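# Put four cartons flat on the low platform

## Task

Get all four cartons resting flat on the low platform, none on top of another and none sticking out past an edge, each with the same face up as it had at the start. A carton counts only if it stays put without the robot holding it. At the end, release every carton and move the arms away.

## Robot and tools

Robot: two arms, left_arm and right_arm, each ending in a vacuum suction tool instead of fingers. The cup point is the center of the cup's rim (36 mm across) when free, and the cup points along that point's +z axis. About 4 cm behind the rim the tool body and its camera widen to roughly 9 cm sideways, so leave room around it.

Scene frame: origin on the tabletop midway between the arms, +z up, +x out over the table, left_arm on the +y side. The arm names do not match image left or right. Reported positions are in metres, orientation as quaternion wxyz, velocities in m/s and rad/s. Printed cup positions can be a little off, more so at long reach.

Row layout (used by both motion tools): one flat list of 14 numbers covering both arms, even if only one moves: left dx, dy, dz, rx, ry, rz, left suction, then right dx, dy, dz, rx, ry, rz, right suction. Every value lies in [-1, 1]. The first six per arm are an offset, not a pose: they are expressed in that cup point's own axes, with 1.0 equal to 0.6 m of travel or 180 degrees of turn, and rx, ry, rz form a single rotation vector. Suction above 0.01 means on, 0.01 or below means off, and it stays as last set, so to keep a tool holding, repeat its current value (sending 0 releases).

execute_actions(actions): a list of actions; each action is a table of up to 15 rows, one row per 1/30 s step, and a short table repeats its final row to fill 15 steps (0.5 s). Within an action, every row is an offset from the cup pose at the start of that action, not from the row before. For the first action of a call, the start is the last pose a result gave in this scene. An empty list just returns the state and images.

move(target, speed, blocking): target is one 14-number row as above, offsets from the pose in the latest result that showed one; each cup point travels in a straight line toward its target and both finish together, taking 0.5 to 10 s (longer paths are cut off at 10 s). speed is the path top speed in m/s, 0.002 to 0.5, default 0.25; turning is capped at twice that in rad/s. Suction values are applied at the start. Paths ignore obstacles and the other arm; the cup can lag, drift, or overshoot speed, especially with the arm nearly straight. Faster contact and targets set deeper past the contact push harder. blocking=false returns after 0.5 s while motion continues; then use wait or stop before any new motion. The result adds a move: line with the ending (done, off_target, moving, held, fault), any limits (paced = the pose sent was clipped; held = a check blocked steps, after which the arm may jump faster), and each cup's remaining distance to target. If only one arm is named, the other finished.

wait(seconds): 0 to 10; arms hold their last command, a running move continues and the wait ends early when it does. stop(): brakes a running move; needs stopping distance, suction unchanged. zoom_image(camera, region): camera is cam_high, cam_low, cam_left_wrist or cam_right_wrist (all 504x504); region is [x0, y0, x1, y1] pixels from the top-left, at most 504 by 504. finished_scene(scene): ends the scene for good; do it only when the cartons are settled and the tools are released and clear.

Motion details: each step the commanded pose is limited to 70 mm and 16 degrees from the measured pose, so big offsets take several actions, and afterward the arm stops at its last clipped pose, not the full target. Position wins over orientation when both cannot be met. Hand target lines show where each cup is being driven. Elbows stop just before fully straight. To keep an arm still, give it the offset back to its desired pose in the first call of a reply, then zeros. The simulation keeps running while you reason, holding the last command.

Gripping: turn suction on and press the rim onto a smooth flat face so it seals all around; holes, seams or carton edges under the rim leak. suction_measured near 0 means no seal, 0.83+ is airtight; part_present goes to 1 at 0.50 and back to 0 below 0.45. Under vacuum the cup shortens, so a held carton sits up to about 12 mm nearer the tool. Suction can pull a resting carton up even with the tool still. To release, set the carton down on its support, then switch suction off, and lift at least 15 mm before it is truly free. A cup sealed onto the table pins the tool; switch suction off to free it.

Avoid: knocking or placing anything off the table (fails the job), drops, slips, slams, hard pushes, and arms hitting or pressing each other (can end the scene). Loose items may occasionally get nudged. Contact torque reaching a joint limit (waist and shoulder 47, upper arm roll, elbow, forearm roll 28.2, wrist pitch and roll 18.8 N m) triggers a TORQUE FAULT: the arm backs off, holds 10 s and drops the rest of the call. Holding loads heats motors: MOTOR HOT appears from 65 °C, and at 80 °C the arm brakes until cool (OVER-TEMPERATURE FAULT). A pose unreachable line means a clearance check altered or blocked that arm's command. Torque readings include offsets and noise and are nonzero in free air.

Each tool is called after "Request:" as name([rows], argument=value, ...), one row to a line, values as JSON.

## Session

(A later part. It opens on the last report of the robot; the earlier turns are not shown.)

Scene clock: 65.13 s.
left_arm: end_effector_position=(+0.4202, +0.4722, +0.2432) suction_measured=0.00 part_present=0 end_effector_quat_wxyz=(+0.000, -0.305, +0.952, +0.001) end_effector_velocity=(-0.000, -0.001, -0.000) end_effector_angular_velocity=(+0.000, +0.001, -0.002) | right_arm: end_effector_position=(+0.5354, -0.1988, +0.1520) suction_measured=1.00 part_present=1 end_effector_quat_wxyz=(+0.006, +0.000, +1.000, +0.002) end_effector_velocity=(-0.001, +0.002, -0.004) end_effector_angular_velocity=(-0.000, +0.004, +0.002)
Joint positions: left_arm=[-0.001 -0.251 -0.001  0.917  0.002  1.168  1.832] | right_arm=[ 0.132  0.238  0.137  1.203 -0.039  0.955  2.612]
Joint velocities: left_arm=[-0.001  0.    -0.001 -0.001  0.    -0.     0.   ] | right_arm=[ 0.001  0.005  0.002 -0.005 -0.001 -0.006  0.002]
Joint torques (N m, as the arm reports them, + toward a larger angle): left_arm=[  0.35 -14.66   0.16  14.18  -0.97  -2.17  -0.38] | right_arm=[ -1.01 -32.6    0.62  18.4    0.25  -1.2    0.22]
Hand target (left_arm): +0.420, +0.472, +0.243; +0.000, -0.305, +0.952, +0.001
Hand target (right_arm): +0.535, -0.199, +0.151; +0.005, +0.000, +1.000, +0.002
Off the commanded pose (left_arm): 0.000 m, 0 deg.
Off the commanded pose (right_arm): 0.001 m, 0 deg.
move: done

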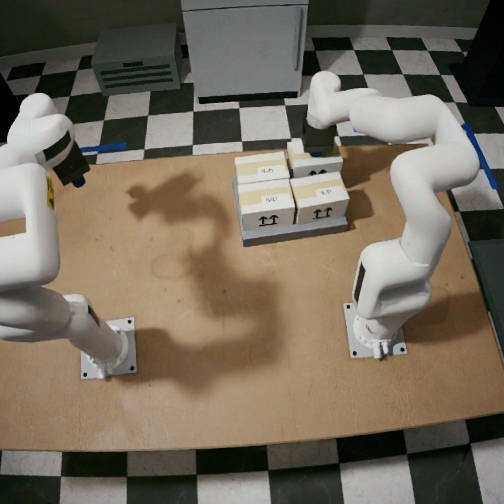

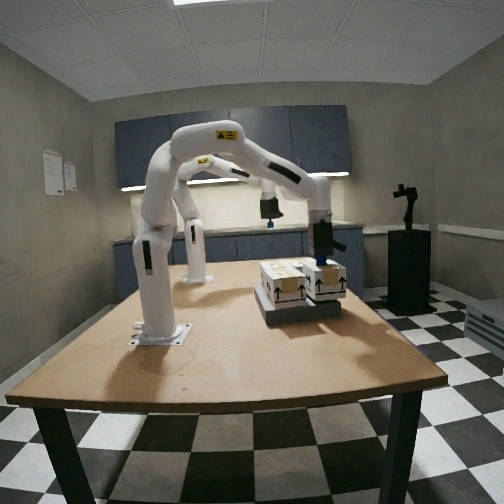

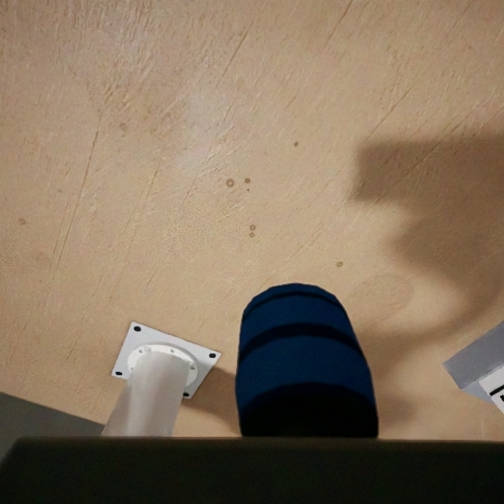

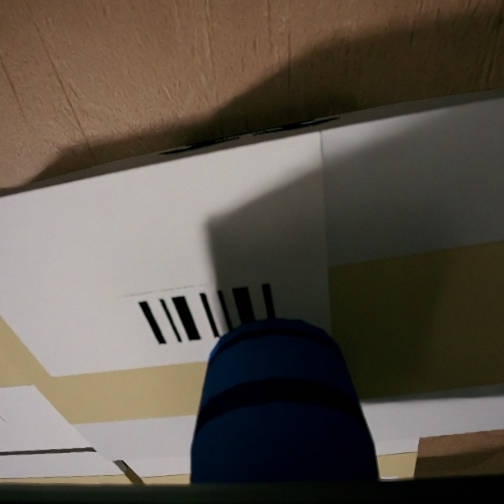

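Request:
move(target=[0,0,0,0,0,0,0,0.023,0.02,0,0,0,0,1], speed=0.03)

Request:
move(target=[0,0,0,0,0,0,0,0,0,0.022,0,0,0,1], speed=0.03)

Request:
execute_actions([
  [[0,0,0,0,0,0,0,0,0,0,0,0,0,0]],
])

Request:
move(target=[0,0,0,0,0,0,0,0,0,-0.1,0,0,0,0])

Request:
move(target=[0,0,0,0,0,0,0,-0.05,-0.15,-0.2,0,0,0,0])

Scene clock: 72.53 s.
left_arm: end_effector_position=(+0.4202, +0.4722, +0.2432) suction_measured=0.00 part_present=0 end_effector_quat_wxyz=(+0.000, -0.305, +0.952, +0.001) end_effector_velocity=(-0.000, +0.001, -0.000) end_effector_angular_velocity=(-0.000, +0.000, +0.002) | right_arm: end_effector_position=(+0.5218, -0.1869, +0.1519) suction_measured=1.00 part_present=1 end_effector_quat_wxyz=(+0.006, +0.000, +1.000, +0.002) end_effector_velocity=(-0.000, -0.002, -0.000) end_effector_angular_velocity=(-0.000, +0.001, -0.006)
Joint positions: left_arm=[-0.001 -0.251 -0.001  0.917  0.002  1.168  1.832] | right_arm=[ 0.148  0.206  0.149  1.159 -0.037  0.944  2.64 ]
Joint velocities: left_arm=[ 0.001 -0.     0.001 -0.001  0.     0.     0.   ] | right_arm=[-0.001 -0.001 -0.002 -0.003  0.001 -0.001  0.002]
Joint torques (N m, as the arm reports them, + toward a larger angle): left_arm=[  0.22 -14.6    0.29  13.98  -0.85  -2.1   -0.33] | right_arm=[ -0.97 -31.68   0.59  18.56   0.09  -1.18   0.27]
Hand target (left_arm): +0.420, +0.472, +0.243; +0.000, -0.305, +0.952, +0.001
Hand target (right_arm): +0.522, -0.187, +0.152; +0.006, +0.000, +1.000, +0.002
Off the commanded pose (left_arm): 0.000 m, 0 deg.
Off the commanded pose (right_arm): 0.000 m, 0 deg.
move: done

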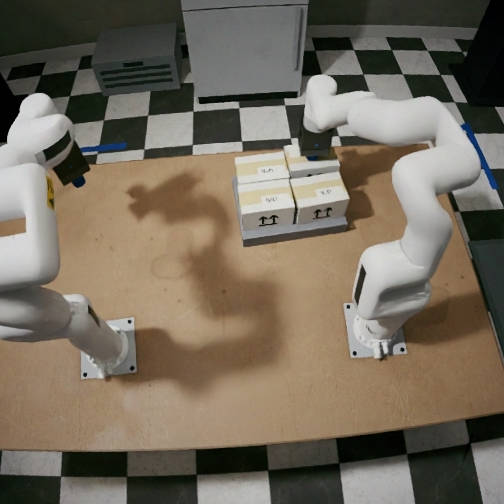

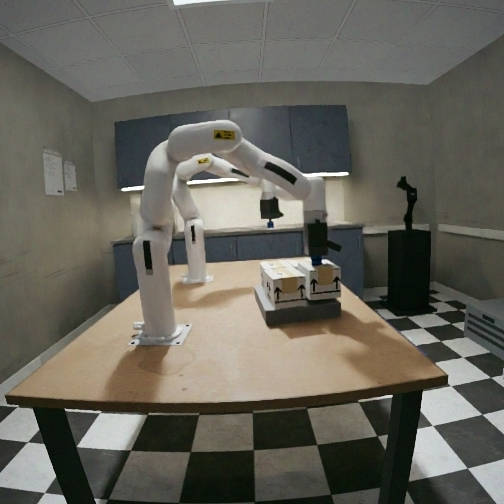

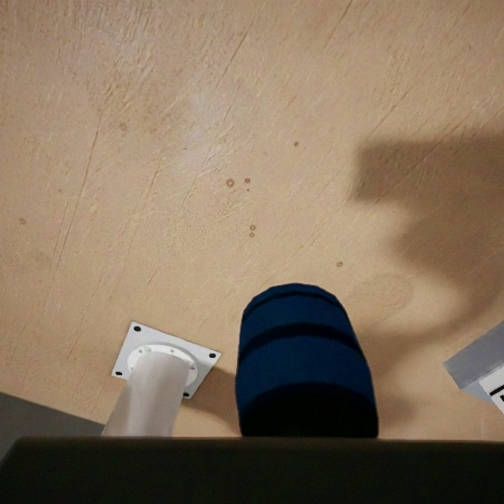

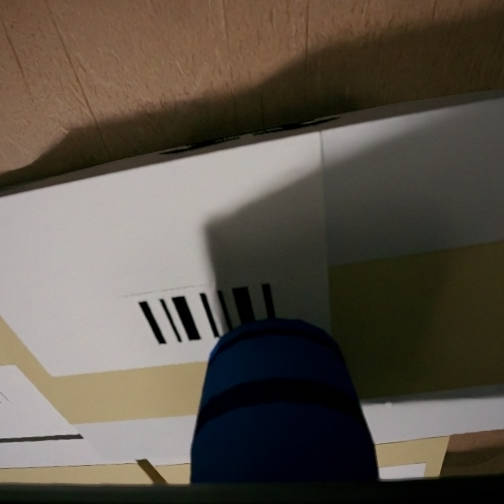

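Scene clock: 73.33 s.
left_arm: end_effector_position=(+0.4202, +0.4722, +0.2432) suction_measured=0.00 part_present=0 end_effector_quat_wxyz=(+0.000, -0.305, +0.952, +0.001) end_effector_velocity=(-0.000, -0.001, -0.000) end_effector_angular_velocity=(+0.000, +0.002, -0.003) | right_arm: end_effector_position=(+0.5220, -0.1869, +0.1389) suction_measured=1.00 part_present=1 end_effector_quat_wxyz=(+0.006, +0.000, +1.000, +0.002) end_effector_velocity=(+0.001, -0.001, -0.000) end_effector_angular_velocity=(-0.000, -0.003, -0.002)
Joint positions: left_arm=[-0.001 -0.251 -0.001  0.917  0.002  1.168  1.832] | right_arm=[ 0.149  0.224  0.148  1.143 -0.041  0.909  2.643]
Joint velocities: left_arm=[-0.002  0.    -0.001 -0.     0.     0.002  0.001] | right_arm=[-0.001  0.001 -0.002  0.    -0.001 -0.004  0.   ]
Joint torques (N m, as the arm reports them, + toward a larger angle): left_arm=[  0.44 -14.69   0.14  13.83  -0.82  -2.21  -0.46] | right_arm=[ -0.84 -31.97   0.61  18.29   0.2   -1.14   0.29]
Hand target (left_arm): +0.420, +0.472, +0.243; +0.000, -0.305, +0.952, +0.001
Hand target (right_arm): +0.522, -0.187, +0.139; +0.006, +0.000, +1.000, +0.002
Off the commanded pose (left_arm): 0.000 m, 0 deg.
Off the commanded pose (right_arm): 0.000 m, 0 deg.
move: done

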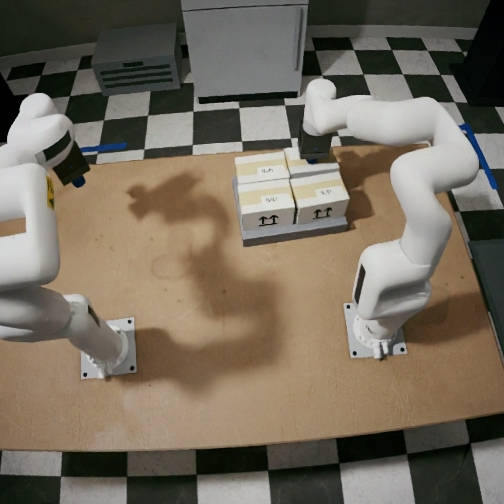

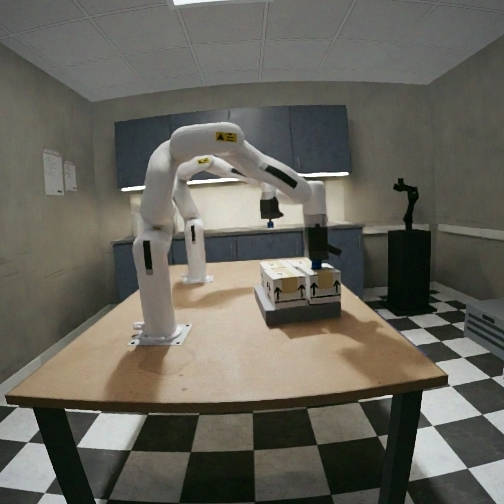

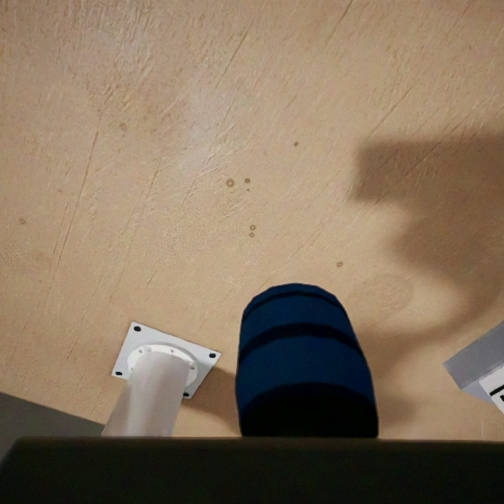

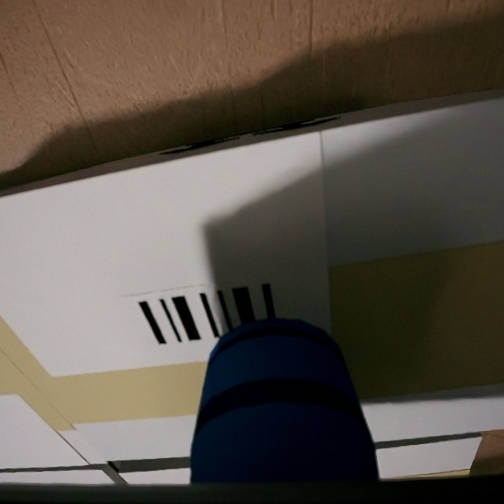

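Scene clock: 73.83 s.
left_arm: end_effector_position=(+0.4202, +0.4722, +0.2432) suction_measured=0.00 part_present=0 end_effector_quat_wxyz=(+0.000, -0.305, +0.952, +0.001) end_effector_velocity=(-0.001, +0.001, -0.000) end_effector_angular_velocity=(-0.000, +0.003, +0.002) | right_arm: end_effector_position=(+0.5229, -0.1866, +0.1401) suction_measured=0.00 part_present=0 end_effector_quat_wxyz=(+0.008, +0.000, +1.000, +0.002) end_effector_velocity=(-0.002, -0.001, -0.004) end_effector_angular_velocity=(-0.002, +0.008, -0.002)
Joint positions: left_arm=[-0.001 -0.251 -0.001  0.917  0.002  1.168  1.832] | right_arm=[ 0.148  0.223  0.148  1.145 -0.041  0.908  2.643]
Joint velocities: left_arm=[ 0.002 -0.    -0.    -0.    -0.     0.003  0.   ] | right_arm=[ 0.     0.005 -0.001 -0.003 -0.     0.001  0.001]
Joint torques (N m, as the arm reports them, + toward a larger angle): left_arm=[  0.09 -14.49   0.2   14.01  -0.71  -2.16  -0.28] | right_arm=[ -1.25 -22.41   0.17  11.65   0.08  -0.42   0.29]
Hand target (left_arm): +0.420, +0.472, +0.243; +0.000, -0.305, +0.952, +0.001
Hand target (right_arm): +0.522, -0.187, +0.139; +0.006, +0.000, +1.000, +0.002
Off the commanded pose (left_arm): 0.000 m, 0 deg.
Off the commanded pose (right_arm): 0.002 m, 0 deg.

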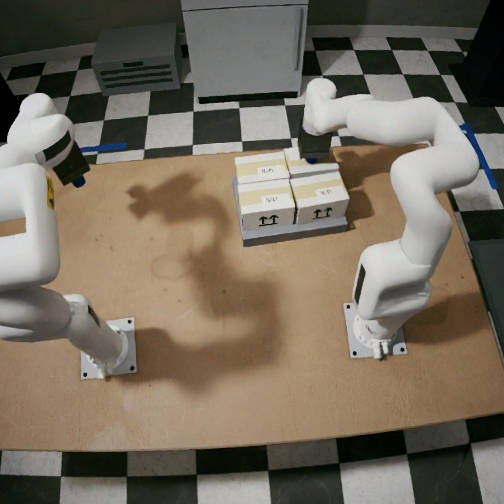

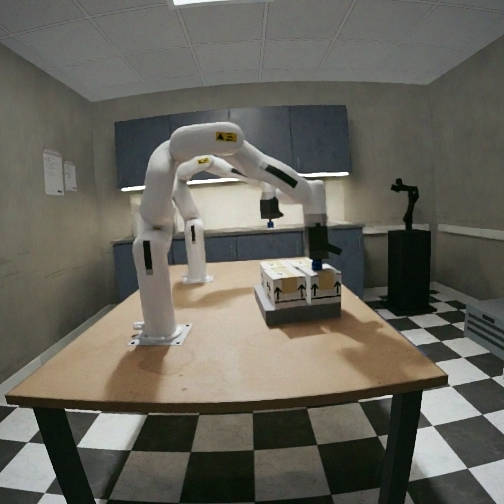

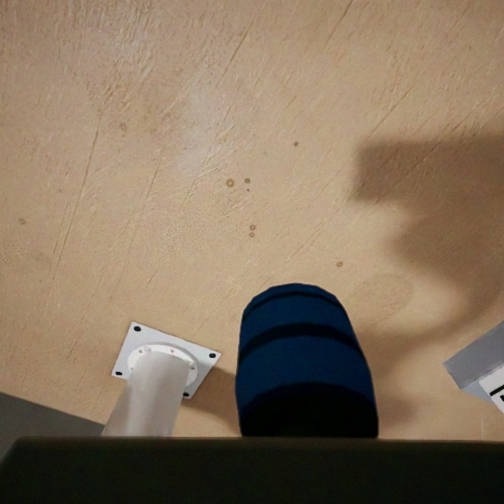

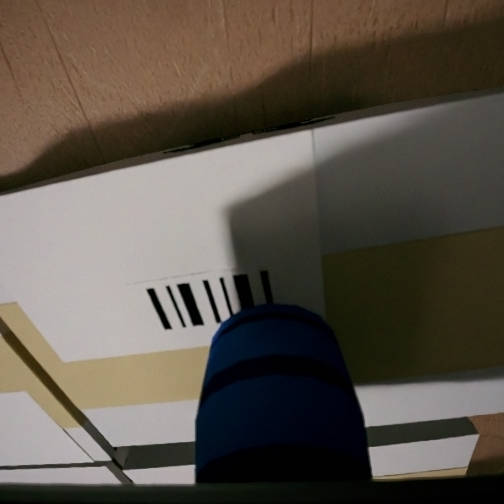

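Scene clock: 74.70 s.
left_arm: end_effector_position=(+0.4202, +0.4722, +0.2432) suction_measured=0.00 part_present=0 end_effector_quat_wxyz=(+0.000, -0.305, +0.952, +0.001) end_effector_velocity=(+0.000, +0.000, +0.001) end_effector_angular_velocity=(+0.000, -0.002, +0.001) | right_arm: end_effector_position=(+0.5219, -0.1868, +0.1994) suction_measured=0.00 part_present=0 end_effector_quat_wxyz=(+0.007, +0.000, +1.000, +0.002) end_effector_velocity=(+0.001, +0.000, +0.005) end_effector_angular_velocity=(+0.001, -0.006, -0.001)
Joint positions: left_arm=[-0.001 -0.251 -0.001  0.917  0.002  1.168  1.832] | right_arm=[ 0.146  0.152  0.151  1.232 -0.026  1.067  2.632]
Joint velocities: left_arm=[ 0.    -0.001  0.     0.001  0.    -0.    -0.   ] | right_arm=[ 0.001 -0.004 -0.001  0.009  0.     0.007  0.001]
Joint torques (N m, as the arm reports them, + toward a larger angle): left_arm=[  0.53 -14.11   0.04  14.15  -0.77  -1.98  -0.3 ] | right_arm=[ -1.07 -27.26   0.43  16.65   0.23  -1.1    0.25]
Hand target (left_arm): +0.420, +0.472, +0.243; +0.000, -0.305, +0.952, +0.001
Hand target (right_arm): +0.522, -0.187, +0.200; +0.008, +0.000, +1.000, +0.002
Off the commanded pose (left_arm): 0.000 m, 0 deg.
Off the commanded pose (right_arm): 0.001 m, 0 deg.
move: done

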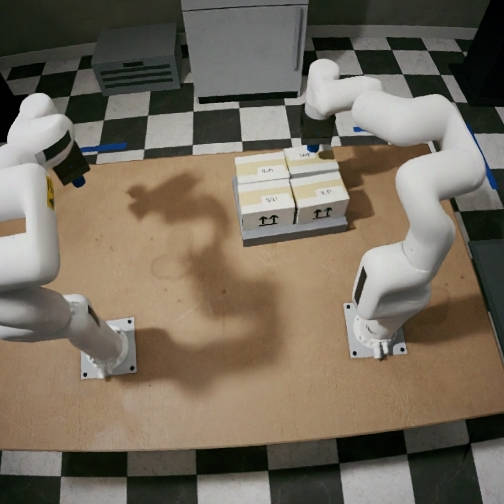

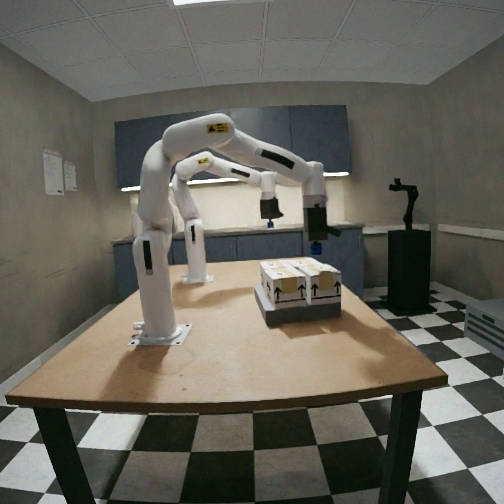

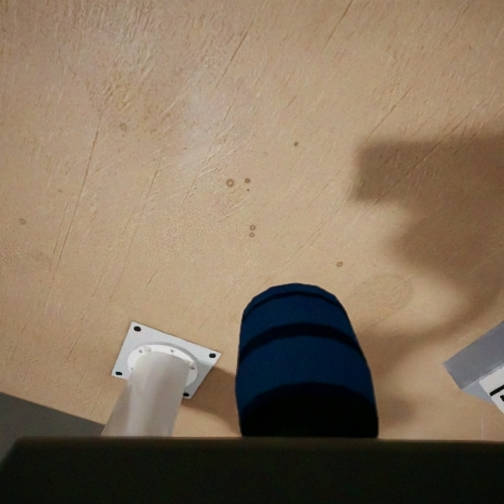

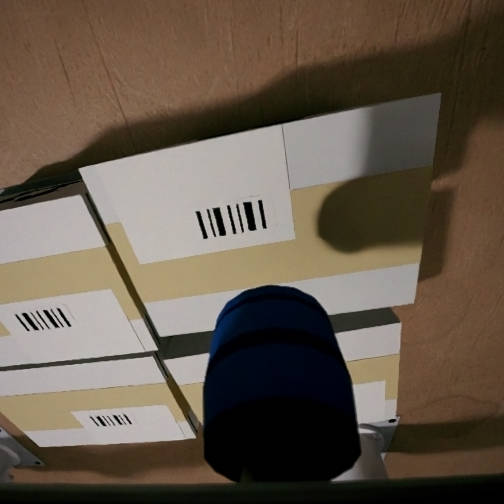

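Scene clock: 75.83 s.
left_arm: end_effector_position=(+0.4202, +0.4722, +0.2432) suction_measured=0.00 part_present=0 end_effector_quat_wxyz=(+0.000, -0.305, +0.952, +0.001) end_effector_velocity=(+0.001, -0.000, +0.000) end_effector_angular_velocity=(-0.000, -0.002, +0.001) | right_arm: end_effector_position=(+0.5500, -0.2769, +0.3187) suction_measured=0.00 part_present=0 end_effector_quat_wxyz=(+0.007, -0.000, +1.000, +0.001) end_effector_velocity=(+0.003, -0.004, +0.007) end_effector_angular_velocity=(+0.001, -0.005, -0.004)
Joint positions: left_arm=[-0.001 -0.251 -0.001  0.917  0.002  1.168  1.832] | right_arm=[ 0.042  0.157  0.073  1.583 -0.01   1.412  2.44 ]
Joint velocities: left_arm=[-0.     0.     0.     0.    -0.    -0.002 -0.001] | right_arm=[-0.005  0.006 -0.004  0.028  0.     0.016 -0.005]
Joint torques (N m, as the arm reports them, + toward a larger angle): left_arm=[  0.56 -14.83   0.24  14.21  -0.78  -2.25  -0.29] | right_arm=[ -0.89 -27.98   0.18  16.96   0.11  -1.11   0.24]
Hand target (left_arm): +0.420, +0.472, +0.243; +0.000, -0.305, +0.952, +0.001
Hand target (right_arm): +0.550, -0.277, +0.319; +0.007, +0.000, +1.000, +0.001
Off the commanded pose (left_arm): 0.000 m, 0 deg.
Off the commanded pose (right_arm): 0.001 m, 0 deg.
move: done

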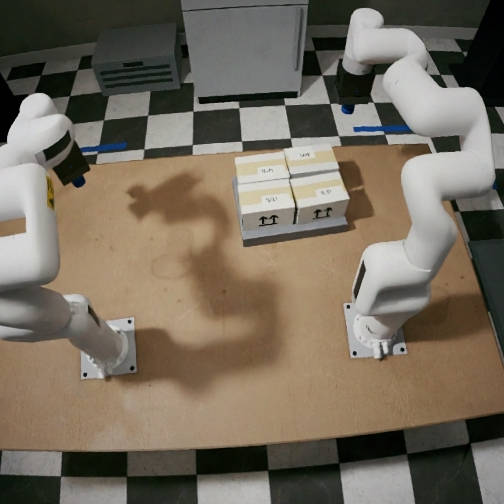

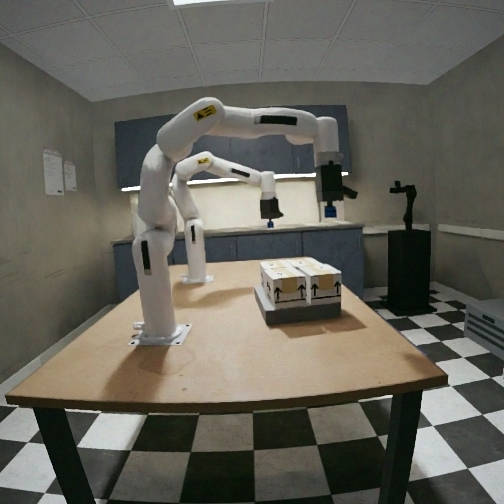

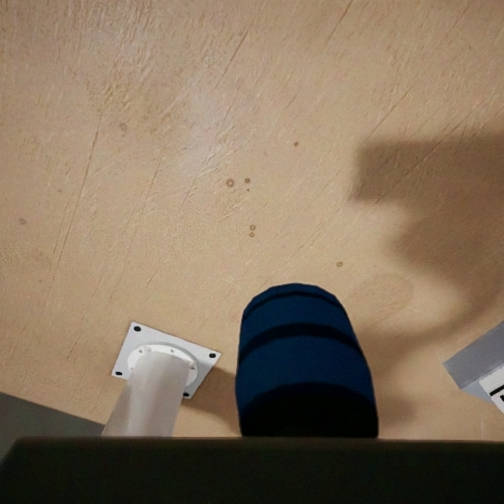

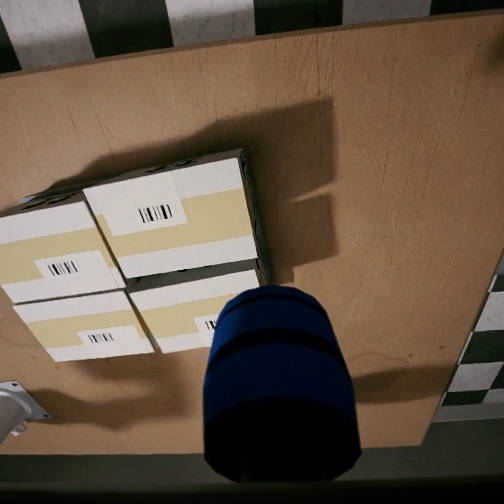

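Regrip: shift 9 mm back and 6 mm left (nudging the neighbour).

Request:
move(target=[0.0,0,0,0,0,0,0,0.05,0.15,0.265,0,0,0,0])

Request:
move(target=[0,0,0,0,0,0,0,0,0,0.032,0,0,0,1], speed=0.03)

Request:
move(target=[0,0,0,0,0,0,0,0.016,0.01,0,0,0,0,1], speed=0.015)

Request:
execute_actions([
  [[0,0,0,0,0,0,0,0,0,0.004,0,0,0,1]],
  [[0,0,0,0,0,0,0,0,0,0,0,0,0,0]],
])

Request:
move(target=[0,0,0,0,0,0,0,0,0,-0.1,0,0,0,0])

Request:
move(target=[0,0,0,0,0,0,0,-0.08,-0.2,-0.1,0,0,0,0])

Scene clock: 83.07 s.
left_arm: end_effector_position=(+0.4202, +0.4722, +0.2432) suction_measured=0.00 part_present=0 end_effector_quat_wxyz=(+0.000, -0.305, +0.952, +0.001) end_effector_velocity=(+0.000, +0.000, +0.000) end_effector_angular_velocity=(+0.000, -0.001, +0.000) | right_arm: end_effector_position=(+0.5222, -0.1865, +0.1603) suction_measured=0.00 part_present=0 end_effector_quat_wxyz=(+0.007, +0.000, +1.000, +0.002) end_effector_velocity=(-0.001, +0.003, -0.004) end_effector_angular_velocity=(-0.001, +0.003, +0.006)
Joint positions: left_arm=[-0.001 -0.251 -0.001  0.917  0.002  1.168  1.832] | right_arm=[ 0.148  0.195  0.148  1.17  -0.034  0.962  2.638]
Joint velocities: left_arm=[-0.     0.     0.     0.     0.    -0.001 -0.   ] | right_arm=[ 0.003  0.005  0.003 -0.005 -0.003 -0.007  0.002]
Joint torques (N m, as the arm reports them, + toward a larger angle): left_arm=[  0.23 -14.57  -0.09  14.34  -1.12  -2.08  -0.37] | right_arm=[ -1.03 -28.01   0.55  16.31   0.25  -0.8    0.26]
Hand target (left_arm): +0.420, +0.472, +0.243; +0.000, -0.305, +0.952, +0.001
Hand target (right_arm): +0.522, -0.186, +0.160; +0.007, -0.000, +1.000, +0.002
Off the commanded pose (left_arm): 0.000 m, 0 deg.
Off the commanded pose (right_arm): 0.001 m, 0 deg.
move: done

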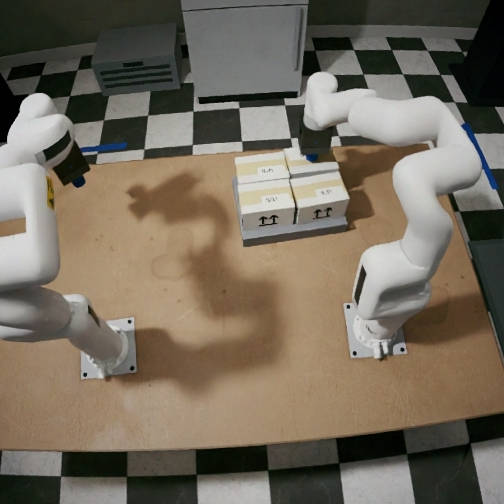

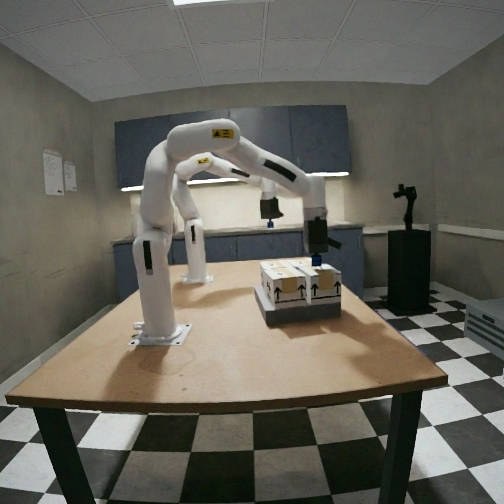

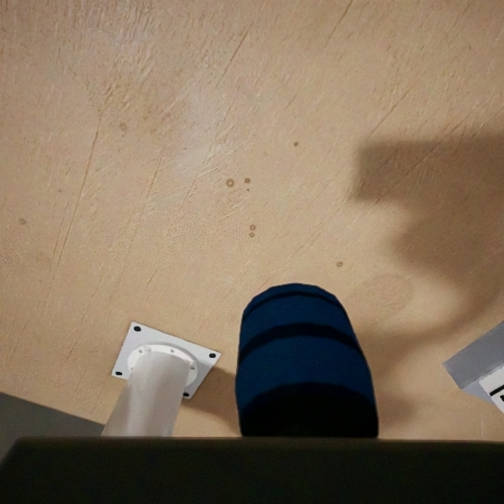

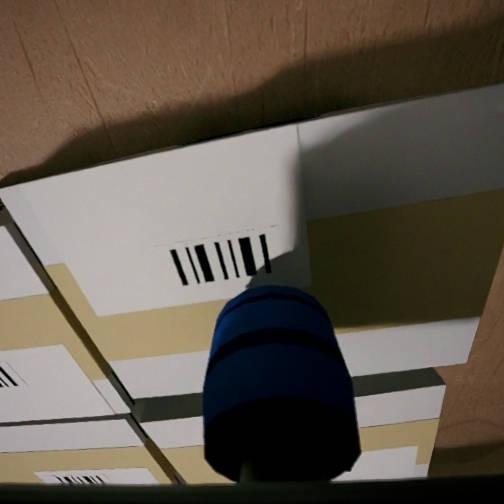

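Scene clock: 84.00 s.
left_arm: end_effector_position=(+0.4202, +0.4722, +0.2432) suction_measured=0.00 part_present=0 end_effector_quat_wxyz=(+0.000, -0.305, +0.952, +0.001) end_effector_velocity=(+0.001, +0.001, +0.001) end_effector_angular_velocity=(+0.000, -0.003, +0.001) | right_arm: end_effector_position=(+0.5222, -0.1865, +0.1410) suction_measured=0.96 part_present=1 end_effector_quat_wxyz=(+0.007, +0.000, +1.000, +0.002) end_effector_velocity=(+0.002, +0.001, +0.001) end_effector_angular_velocity=(+0.002, -0.009, +0.001)
Joint positions: left_arm=[-0.001 -0.251 -0.001  0.917  0.002  1.168  1.832] | right_arm=[ 0.15   0.221  0.147  1.145 -0.04   0.912  2.642]
Joint velocities: left_arm=[ 0.     0.001  0.001  0.003  0.    -0.001  0.   ] | right_arm=[ 0.001 -0.     0.     0.001 -0.    -0.008 -0.   ]
Joint torques (N m, as the arm reports them, + toward a larger angle): left_arm=[  0.05 -14.41   0.18  13.8   -1.02  -2.06  -0.4 ] | right_arm=[ -1.06 -32.     0.62  18.46   0.15  -1.26   0.29]
Hand target (left_arm): +0.420, +0.472, +0.243; +0.000, -0.305, +0.952, +0.001
Hand target (right_arm): +0.522, -0.186, +0.141; +0.007, +0.000, +1.000, +0.002
Off the commanded pose (left_arm): 0.000 m, 0 deg.
Off the commanded pose (right_arm): 0.000 m, 0 deg.
move: done

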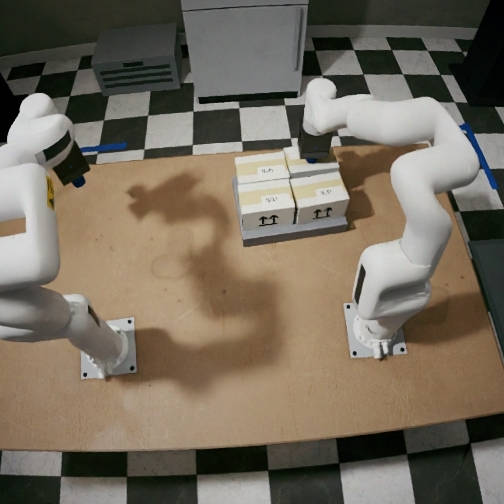

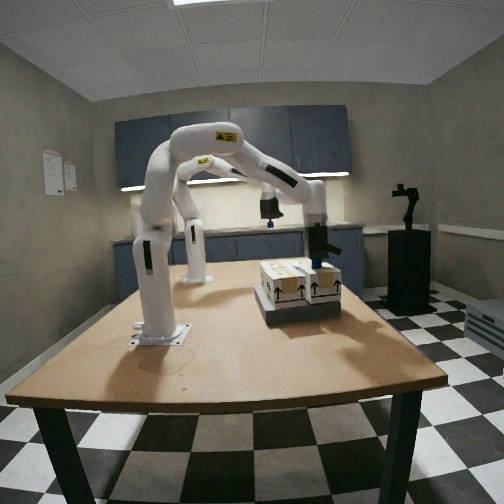

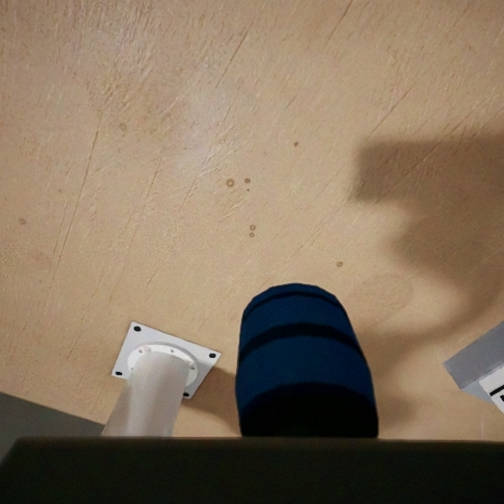

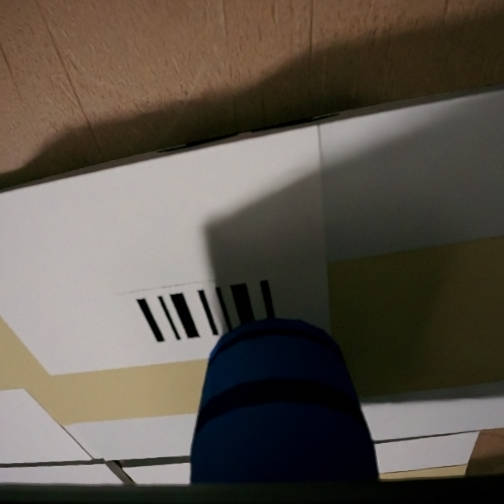

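Scene clock: 85.03 s.
left_arm: end_effector_position=(+0.4202, +0.4722, +0.2432) suction_measured=0.00 part_present=0 end_effector_quat_wxyz=(+0.000, -0.305, +0.952, +0.001) end_effector_velocity=(+0.001, +0.000, +0.000) end_effector_angular_velocity=(-0.000, -0.002, +0.002) | right_arm: end_effector_position=(+0.5128, -0.1806, +0.1410) suction_measured=1.00 part_present=1 end_effector_quat_wxyz=(+0.007, +0.000, +1.000, +0.002) end_effector_velocity=(-0.002, +0.001, -0.001) end_effector_angular_velocity=(-0.000, +0.002, +0.000)
Joint positions: left_arm=[-0.001 -0.251 -0.001  0.917  0.002  1.168  1.832] | right_arm=[ 0.158  0.197  0.153  1.113 -0.038  0.904  2.657]
Joint velocities: left_arm=[ 0.001  0.001 -0.     0.001 -0.001 -0.001 -0.001] | right_arm=[ 0.001 -0.002  0.001 -0.004  0.001 -0.001  0.002]
Joint torques (N m, as the arm reports them, + toward a larger angle): left_arm=[  0.39 -14.68   0.    14.09  -0.71  -2.17  -0.38] | right_arm=[ -0.38 -31.14   1.23  18.32   0.43  -1.21   0.3 ]
Hand target (left_arm): +0.420, +0.472, +0.243; +0.000, -0.305, +0.952, +0.001
Hand target (right_arm): +0.513, -0.180, +0.141; +0.007, +0.000, +1.000, +0.002
Off the commanded pose (left_arm): 0.000 m, 0 deg.
Off the commanded pose (right_arm): 0.000 m, 0 deg.
move: done

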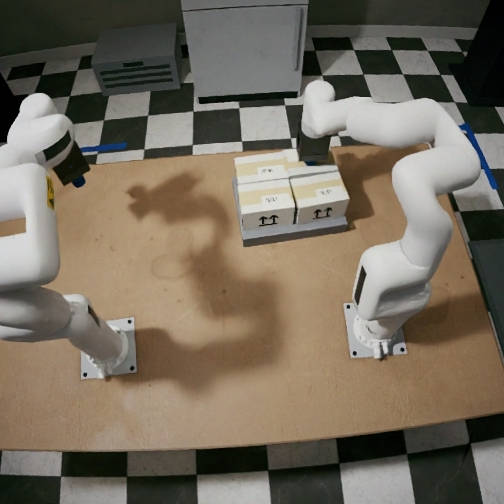

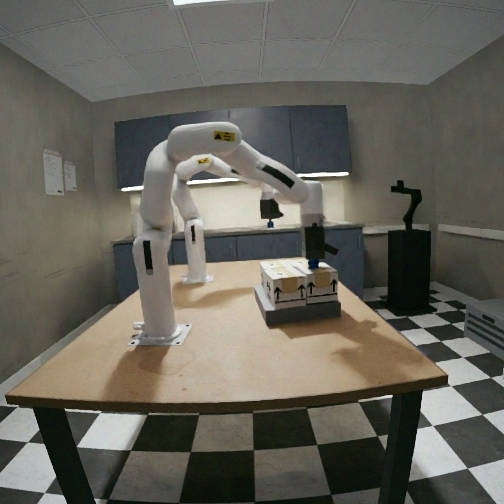

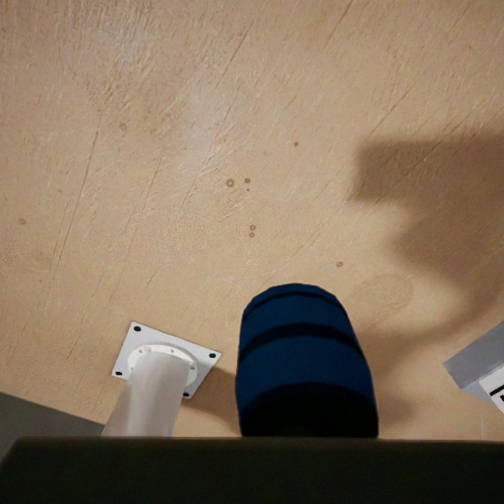

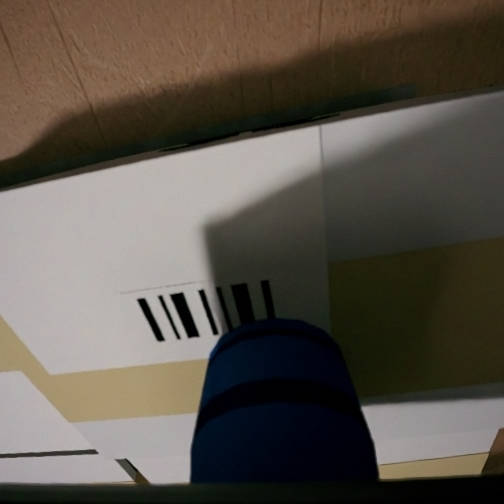

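Scene clock: 86.03 s.
left_arm: end_effector_position=(+0.4202, +0.4722, +0.2432) suction_measured=0.00 part_present=0 end_effector_quat_wxyz=(+0.000, -0.305, +0.952, +0.001) end_effector_velocity=(+0.000, -0.000, +0.000) end_effector_angular_velocity=(-0.000, -0.000, -0.001) | right_arm: end_effector_position=(+0.5137, -0.1802, +0.1397) suction_measured=0.00 part_present=0 end_effector_quat_wxyz=(+0.009, +0.000, +1.000, +0.003) end_effector_velocity=(-0.002, -0.001, -0.003) end_effector_angular_velocity=(-0.002, +0.008, +0.000)
Joint positions: left_arm=[-0.001 -0.251 -0.001  0.917  0.002  1.168  1.832] | right_arm=[ 0.158  0.2    0.154  1.112 -0.038  0.897  2.658]
Joint velocities: left_arm=[-0.     0.     0.     0.001 -0.     0.     0.   ] | right_arm=[ 0.001  0.003 -0.001 -0.003 -0.     0.003 -0.   ]
Joint torques (N m, as the arm reports them, + toward a larger angle): left_arm=[  0.04 -14.12   0.14  13.94  -0.94  -2.06  -0.24] | right_arm=[ -0.75 -21.69   0.68  11.84   0.2   -0.37   0.27]
Hand target (left_arm): +0.420, +0.472, +0.243; +0.000, -0.305, +0.952, +0.001
Hand target (right_arm): +0.513, -0.181, +0.139; +0.007, +0.000, +1.000, +0.002
Off the commanded pose (left_arm): 0.000 m, 0 deg.
Off the commanded pose (right_arm): 0.002 m, 0 deg.

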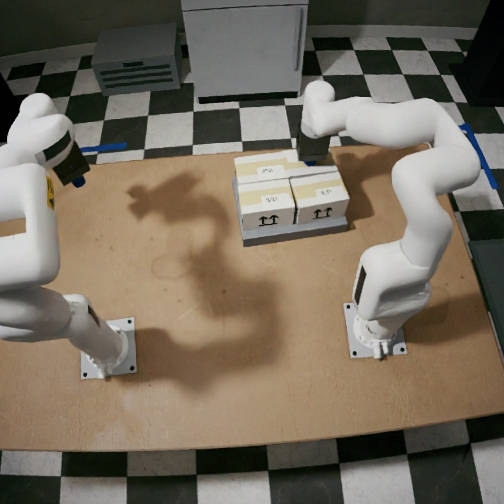

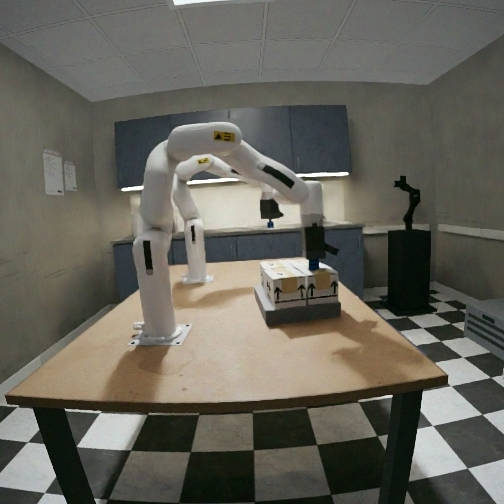

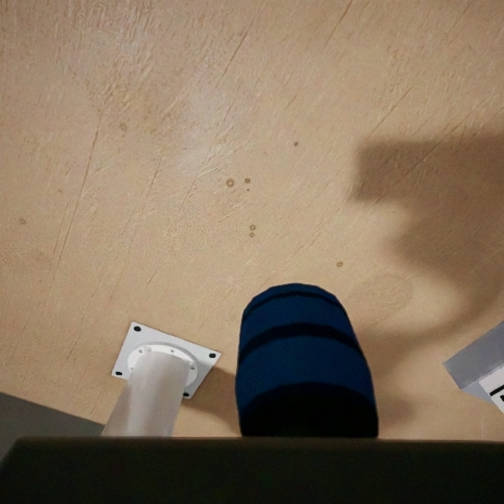

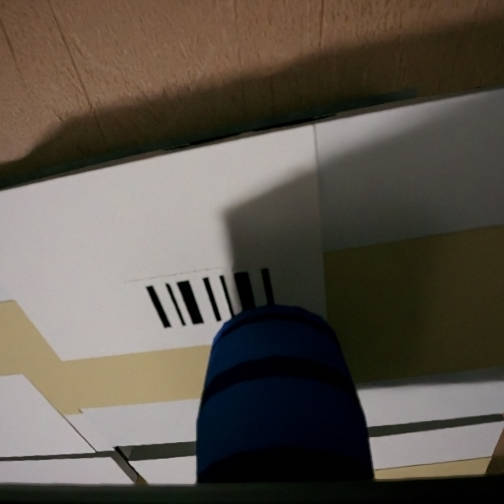

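Scene clock: 86.90 s.
left_arm: end_effector_position=(+0.4202, +0.4722, +0.2432) suction_measured=0.00 part_present=0 end_effector_quat_wxyz=(+0.000, -0.305, +0.952, +0.001) end_effector_velocity=(+0.001, +0.001, +0.001) end_effector_angular_velocity=(+0.000, -0.003, +0.002) | right_arm: end_effector_position=(+0.5125, -0.1805, +0.1990) suction_measured=0.00 part_present=0 end_effector_quat_wxyz=(+0.008, +0.000, +1.000, +0.002) end_effector_velocity=(+0.001, +0.001, +0.005) end_effector_angular_velocity=(+0.001, -0.004, -0.001)
Joint positions: left_arm=[-0.001 -0.251 -0.001  0.917  0.002  1.168  1.832] | right_arm=[ 0.155  0.127  0.156  1.199 -0.022  1.057  2.646]
Joint velocities: left_arm=[ 0.002  0.     0.     0.001 -0.    -0.001 -0.   ] | right_arm=[ 0.001 -0.004 -0.     0.008  0.001  0.007  0.001]
Joint torques (N m, as the arm reports them, + toward a larger angle): left_arm=[  0.13 -14.66   0.38  14.17  -0.65  -2.1   -0.43] | right_arm=[ -1.08 -26.49   0.41  16.58   0.14  -0.89   0.28]
Hand target (left_arm): +0.420, +0.472, +0.243; +0.000, -0.305, +0.952, +0.001
Hand target (right_arm): +0.513, -0.180, +0.200; +0.009, +0.000, +1.000, +0.003
Off the commanded pose (left_arm): 0.000 m, 0 deg.
Off the commanded pose (right_arm): 0.001 m, 0 deg.
move: done

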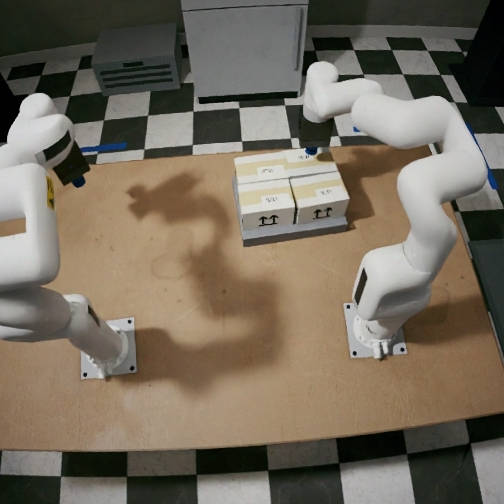

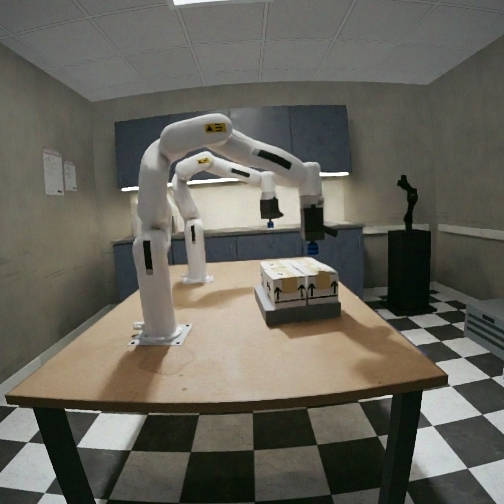

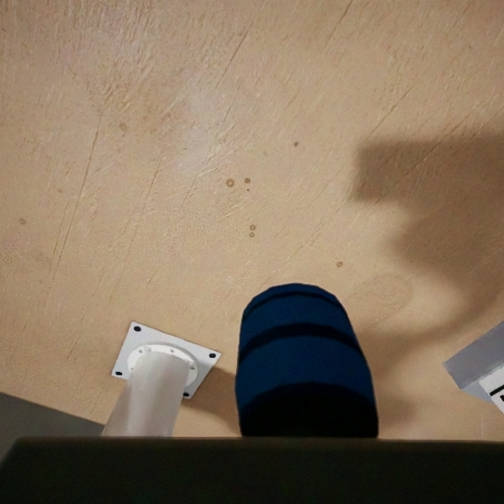

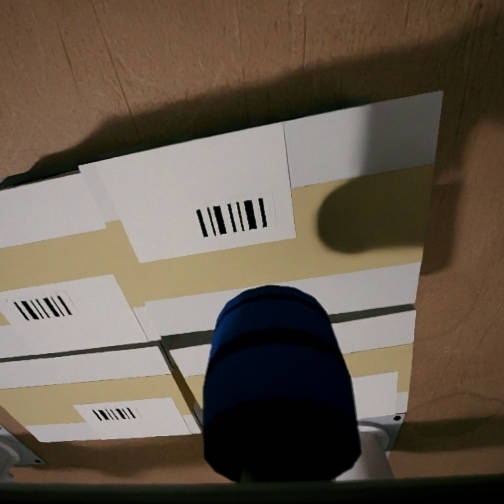

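Scene clock: 88.00 s.
left_arm: end_effector_position=(+0.4202, +0.4722, +0.2432) suction_measured=0.00 part_present=0 end_effector_quat_wxyz=(+0.000, -0.305, +0.952, +0.001) end_effector_velocity=(+0.000, +0.001, +0.000) end_effector_angular_velocity=(+0.000, -0.002, +0.001) | right_arm: end_effector_position=(+0.5593, -0.3004, +0.2589) suction_measured=0.00 part_present=0 end_effector_quat_wxyz=(+0.008, -0.001, +1.000, +0.002) end_effector_velocity=(+0.003, -0.007, +0.004) end_effector_angular_velocity=(-0.001, -0.003, -0.008)
Joint positions: left_arm=[-0.001 -0.251 -0.001  0.917  0.002  1.168  1.832] | right_arm=[ 0.016  0.184  0.051  1.447 -0.007  1.247  2.392]
Joint velocities: left_arm=[ 0.001 -0.001  0.     0.    -0.    -0.001  0.   ] | right_arm=[-0.008  0.006 -0.005  0.019 -0.     0.01  -0.004]
Joint torques (N m, as the arm reports them, + toward a larger angle): left_arm=[  0.4  -14.18   0.33  14.17  -0.7   -1.97  -0.38] | right_arm=[ -1.21 -28.97   0.26  17.08   0.16  -0.96   0.31]
Hand target (left_arm): +0.420, +0.472, +0.243; +0.000, -0.305, +0.952, +0.001
Hand target (right_arm): +0.560, -0.301, +0.259; +0.008, +0.000, +1.000, +0.002
Off the commanded pose (left_arm): 0.000 m, 0 deg.
Off the commanded pose (right_arm): 0.001 m, 0 deg.
move: done

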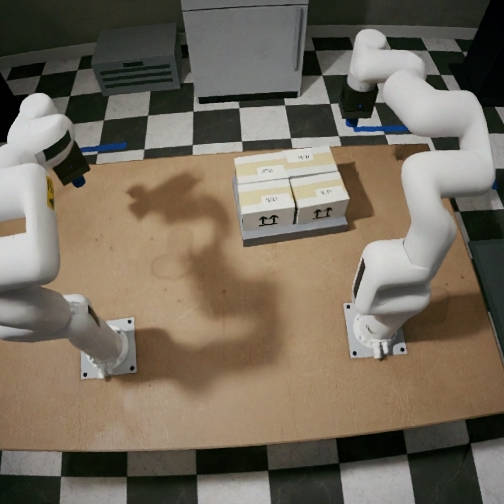

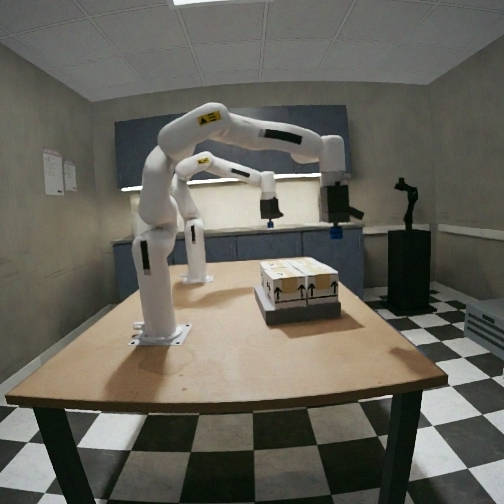

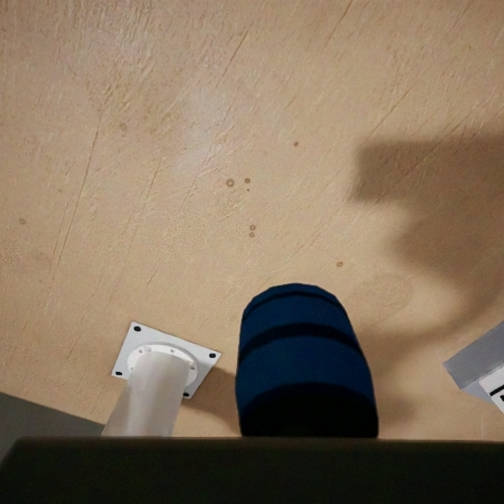

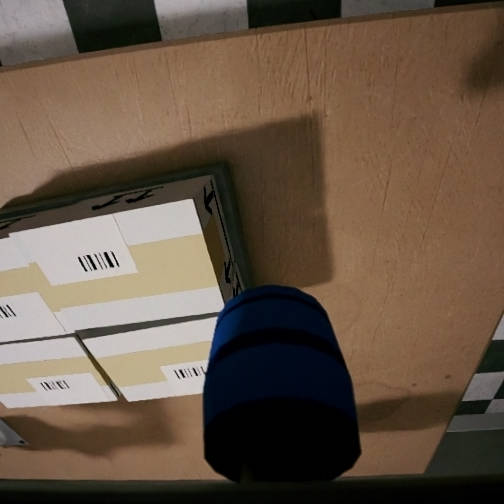

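Request:
finished_scene(scene=2)

The scene is finished: the task was done.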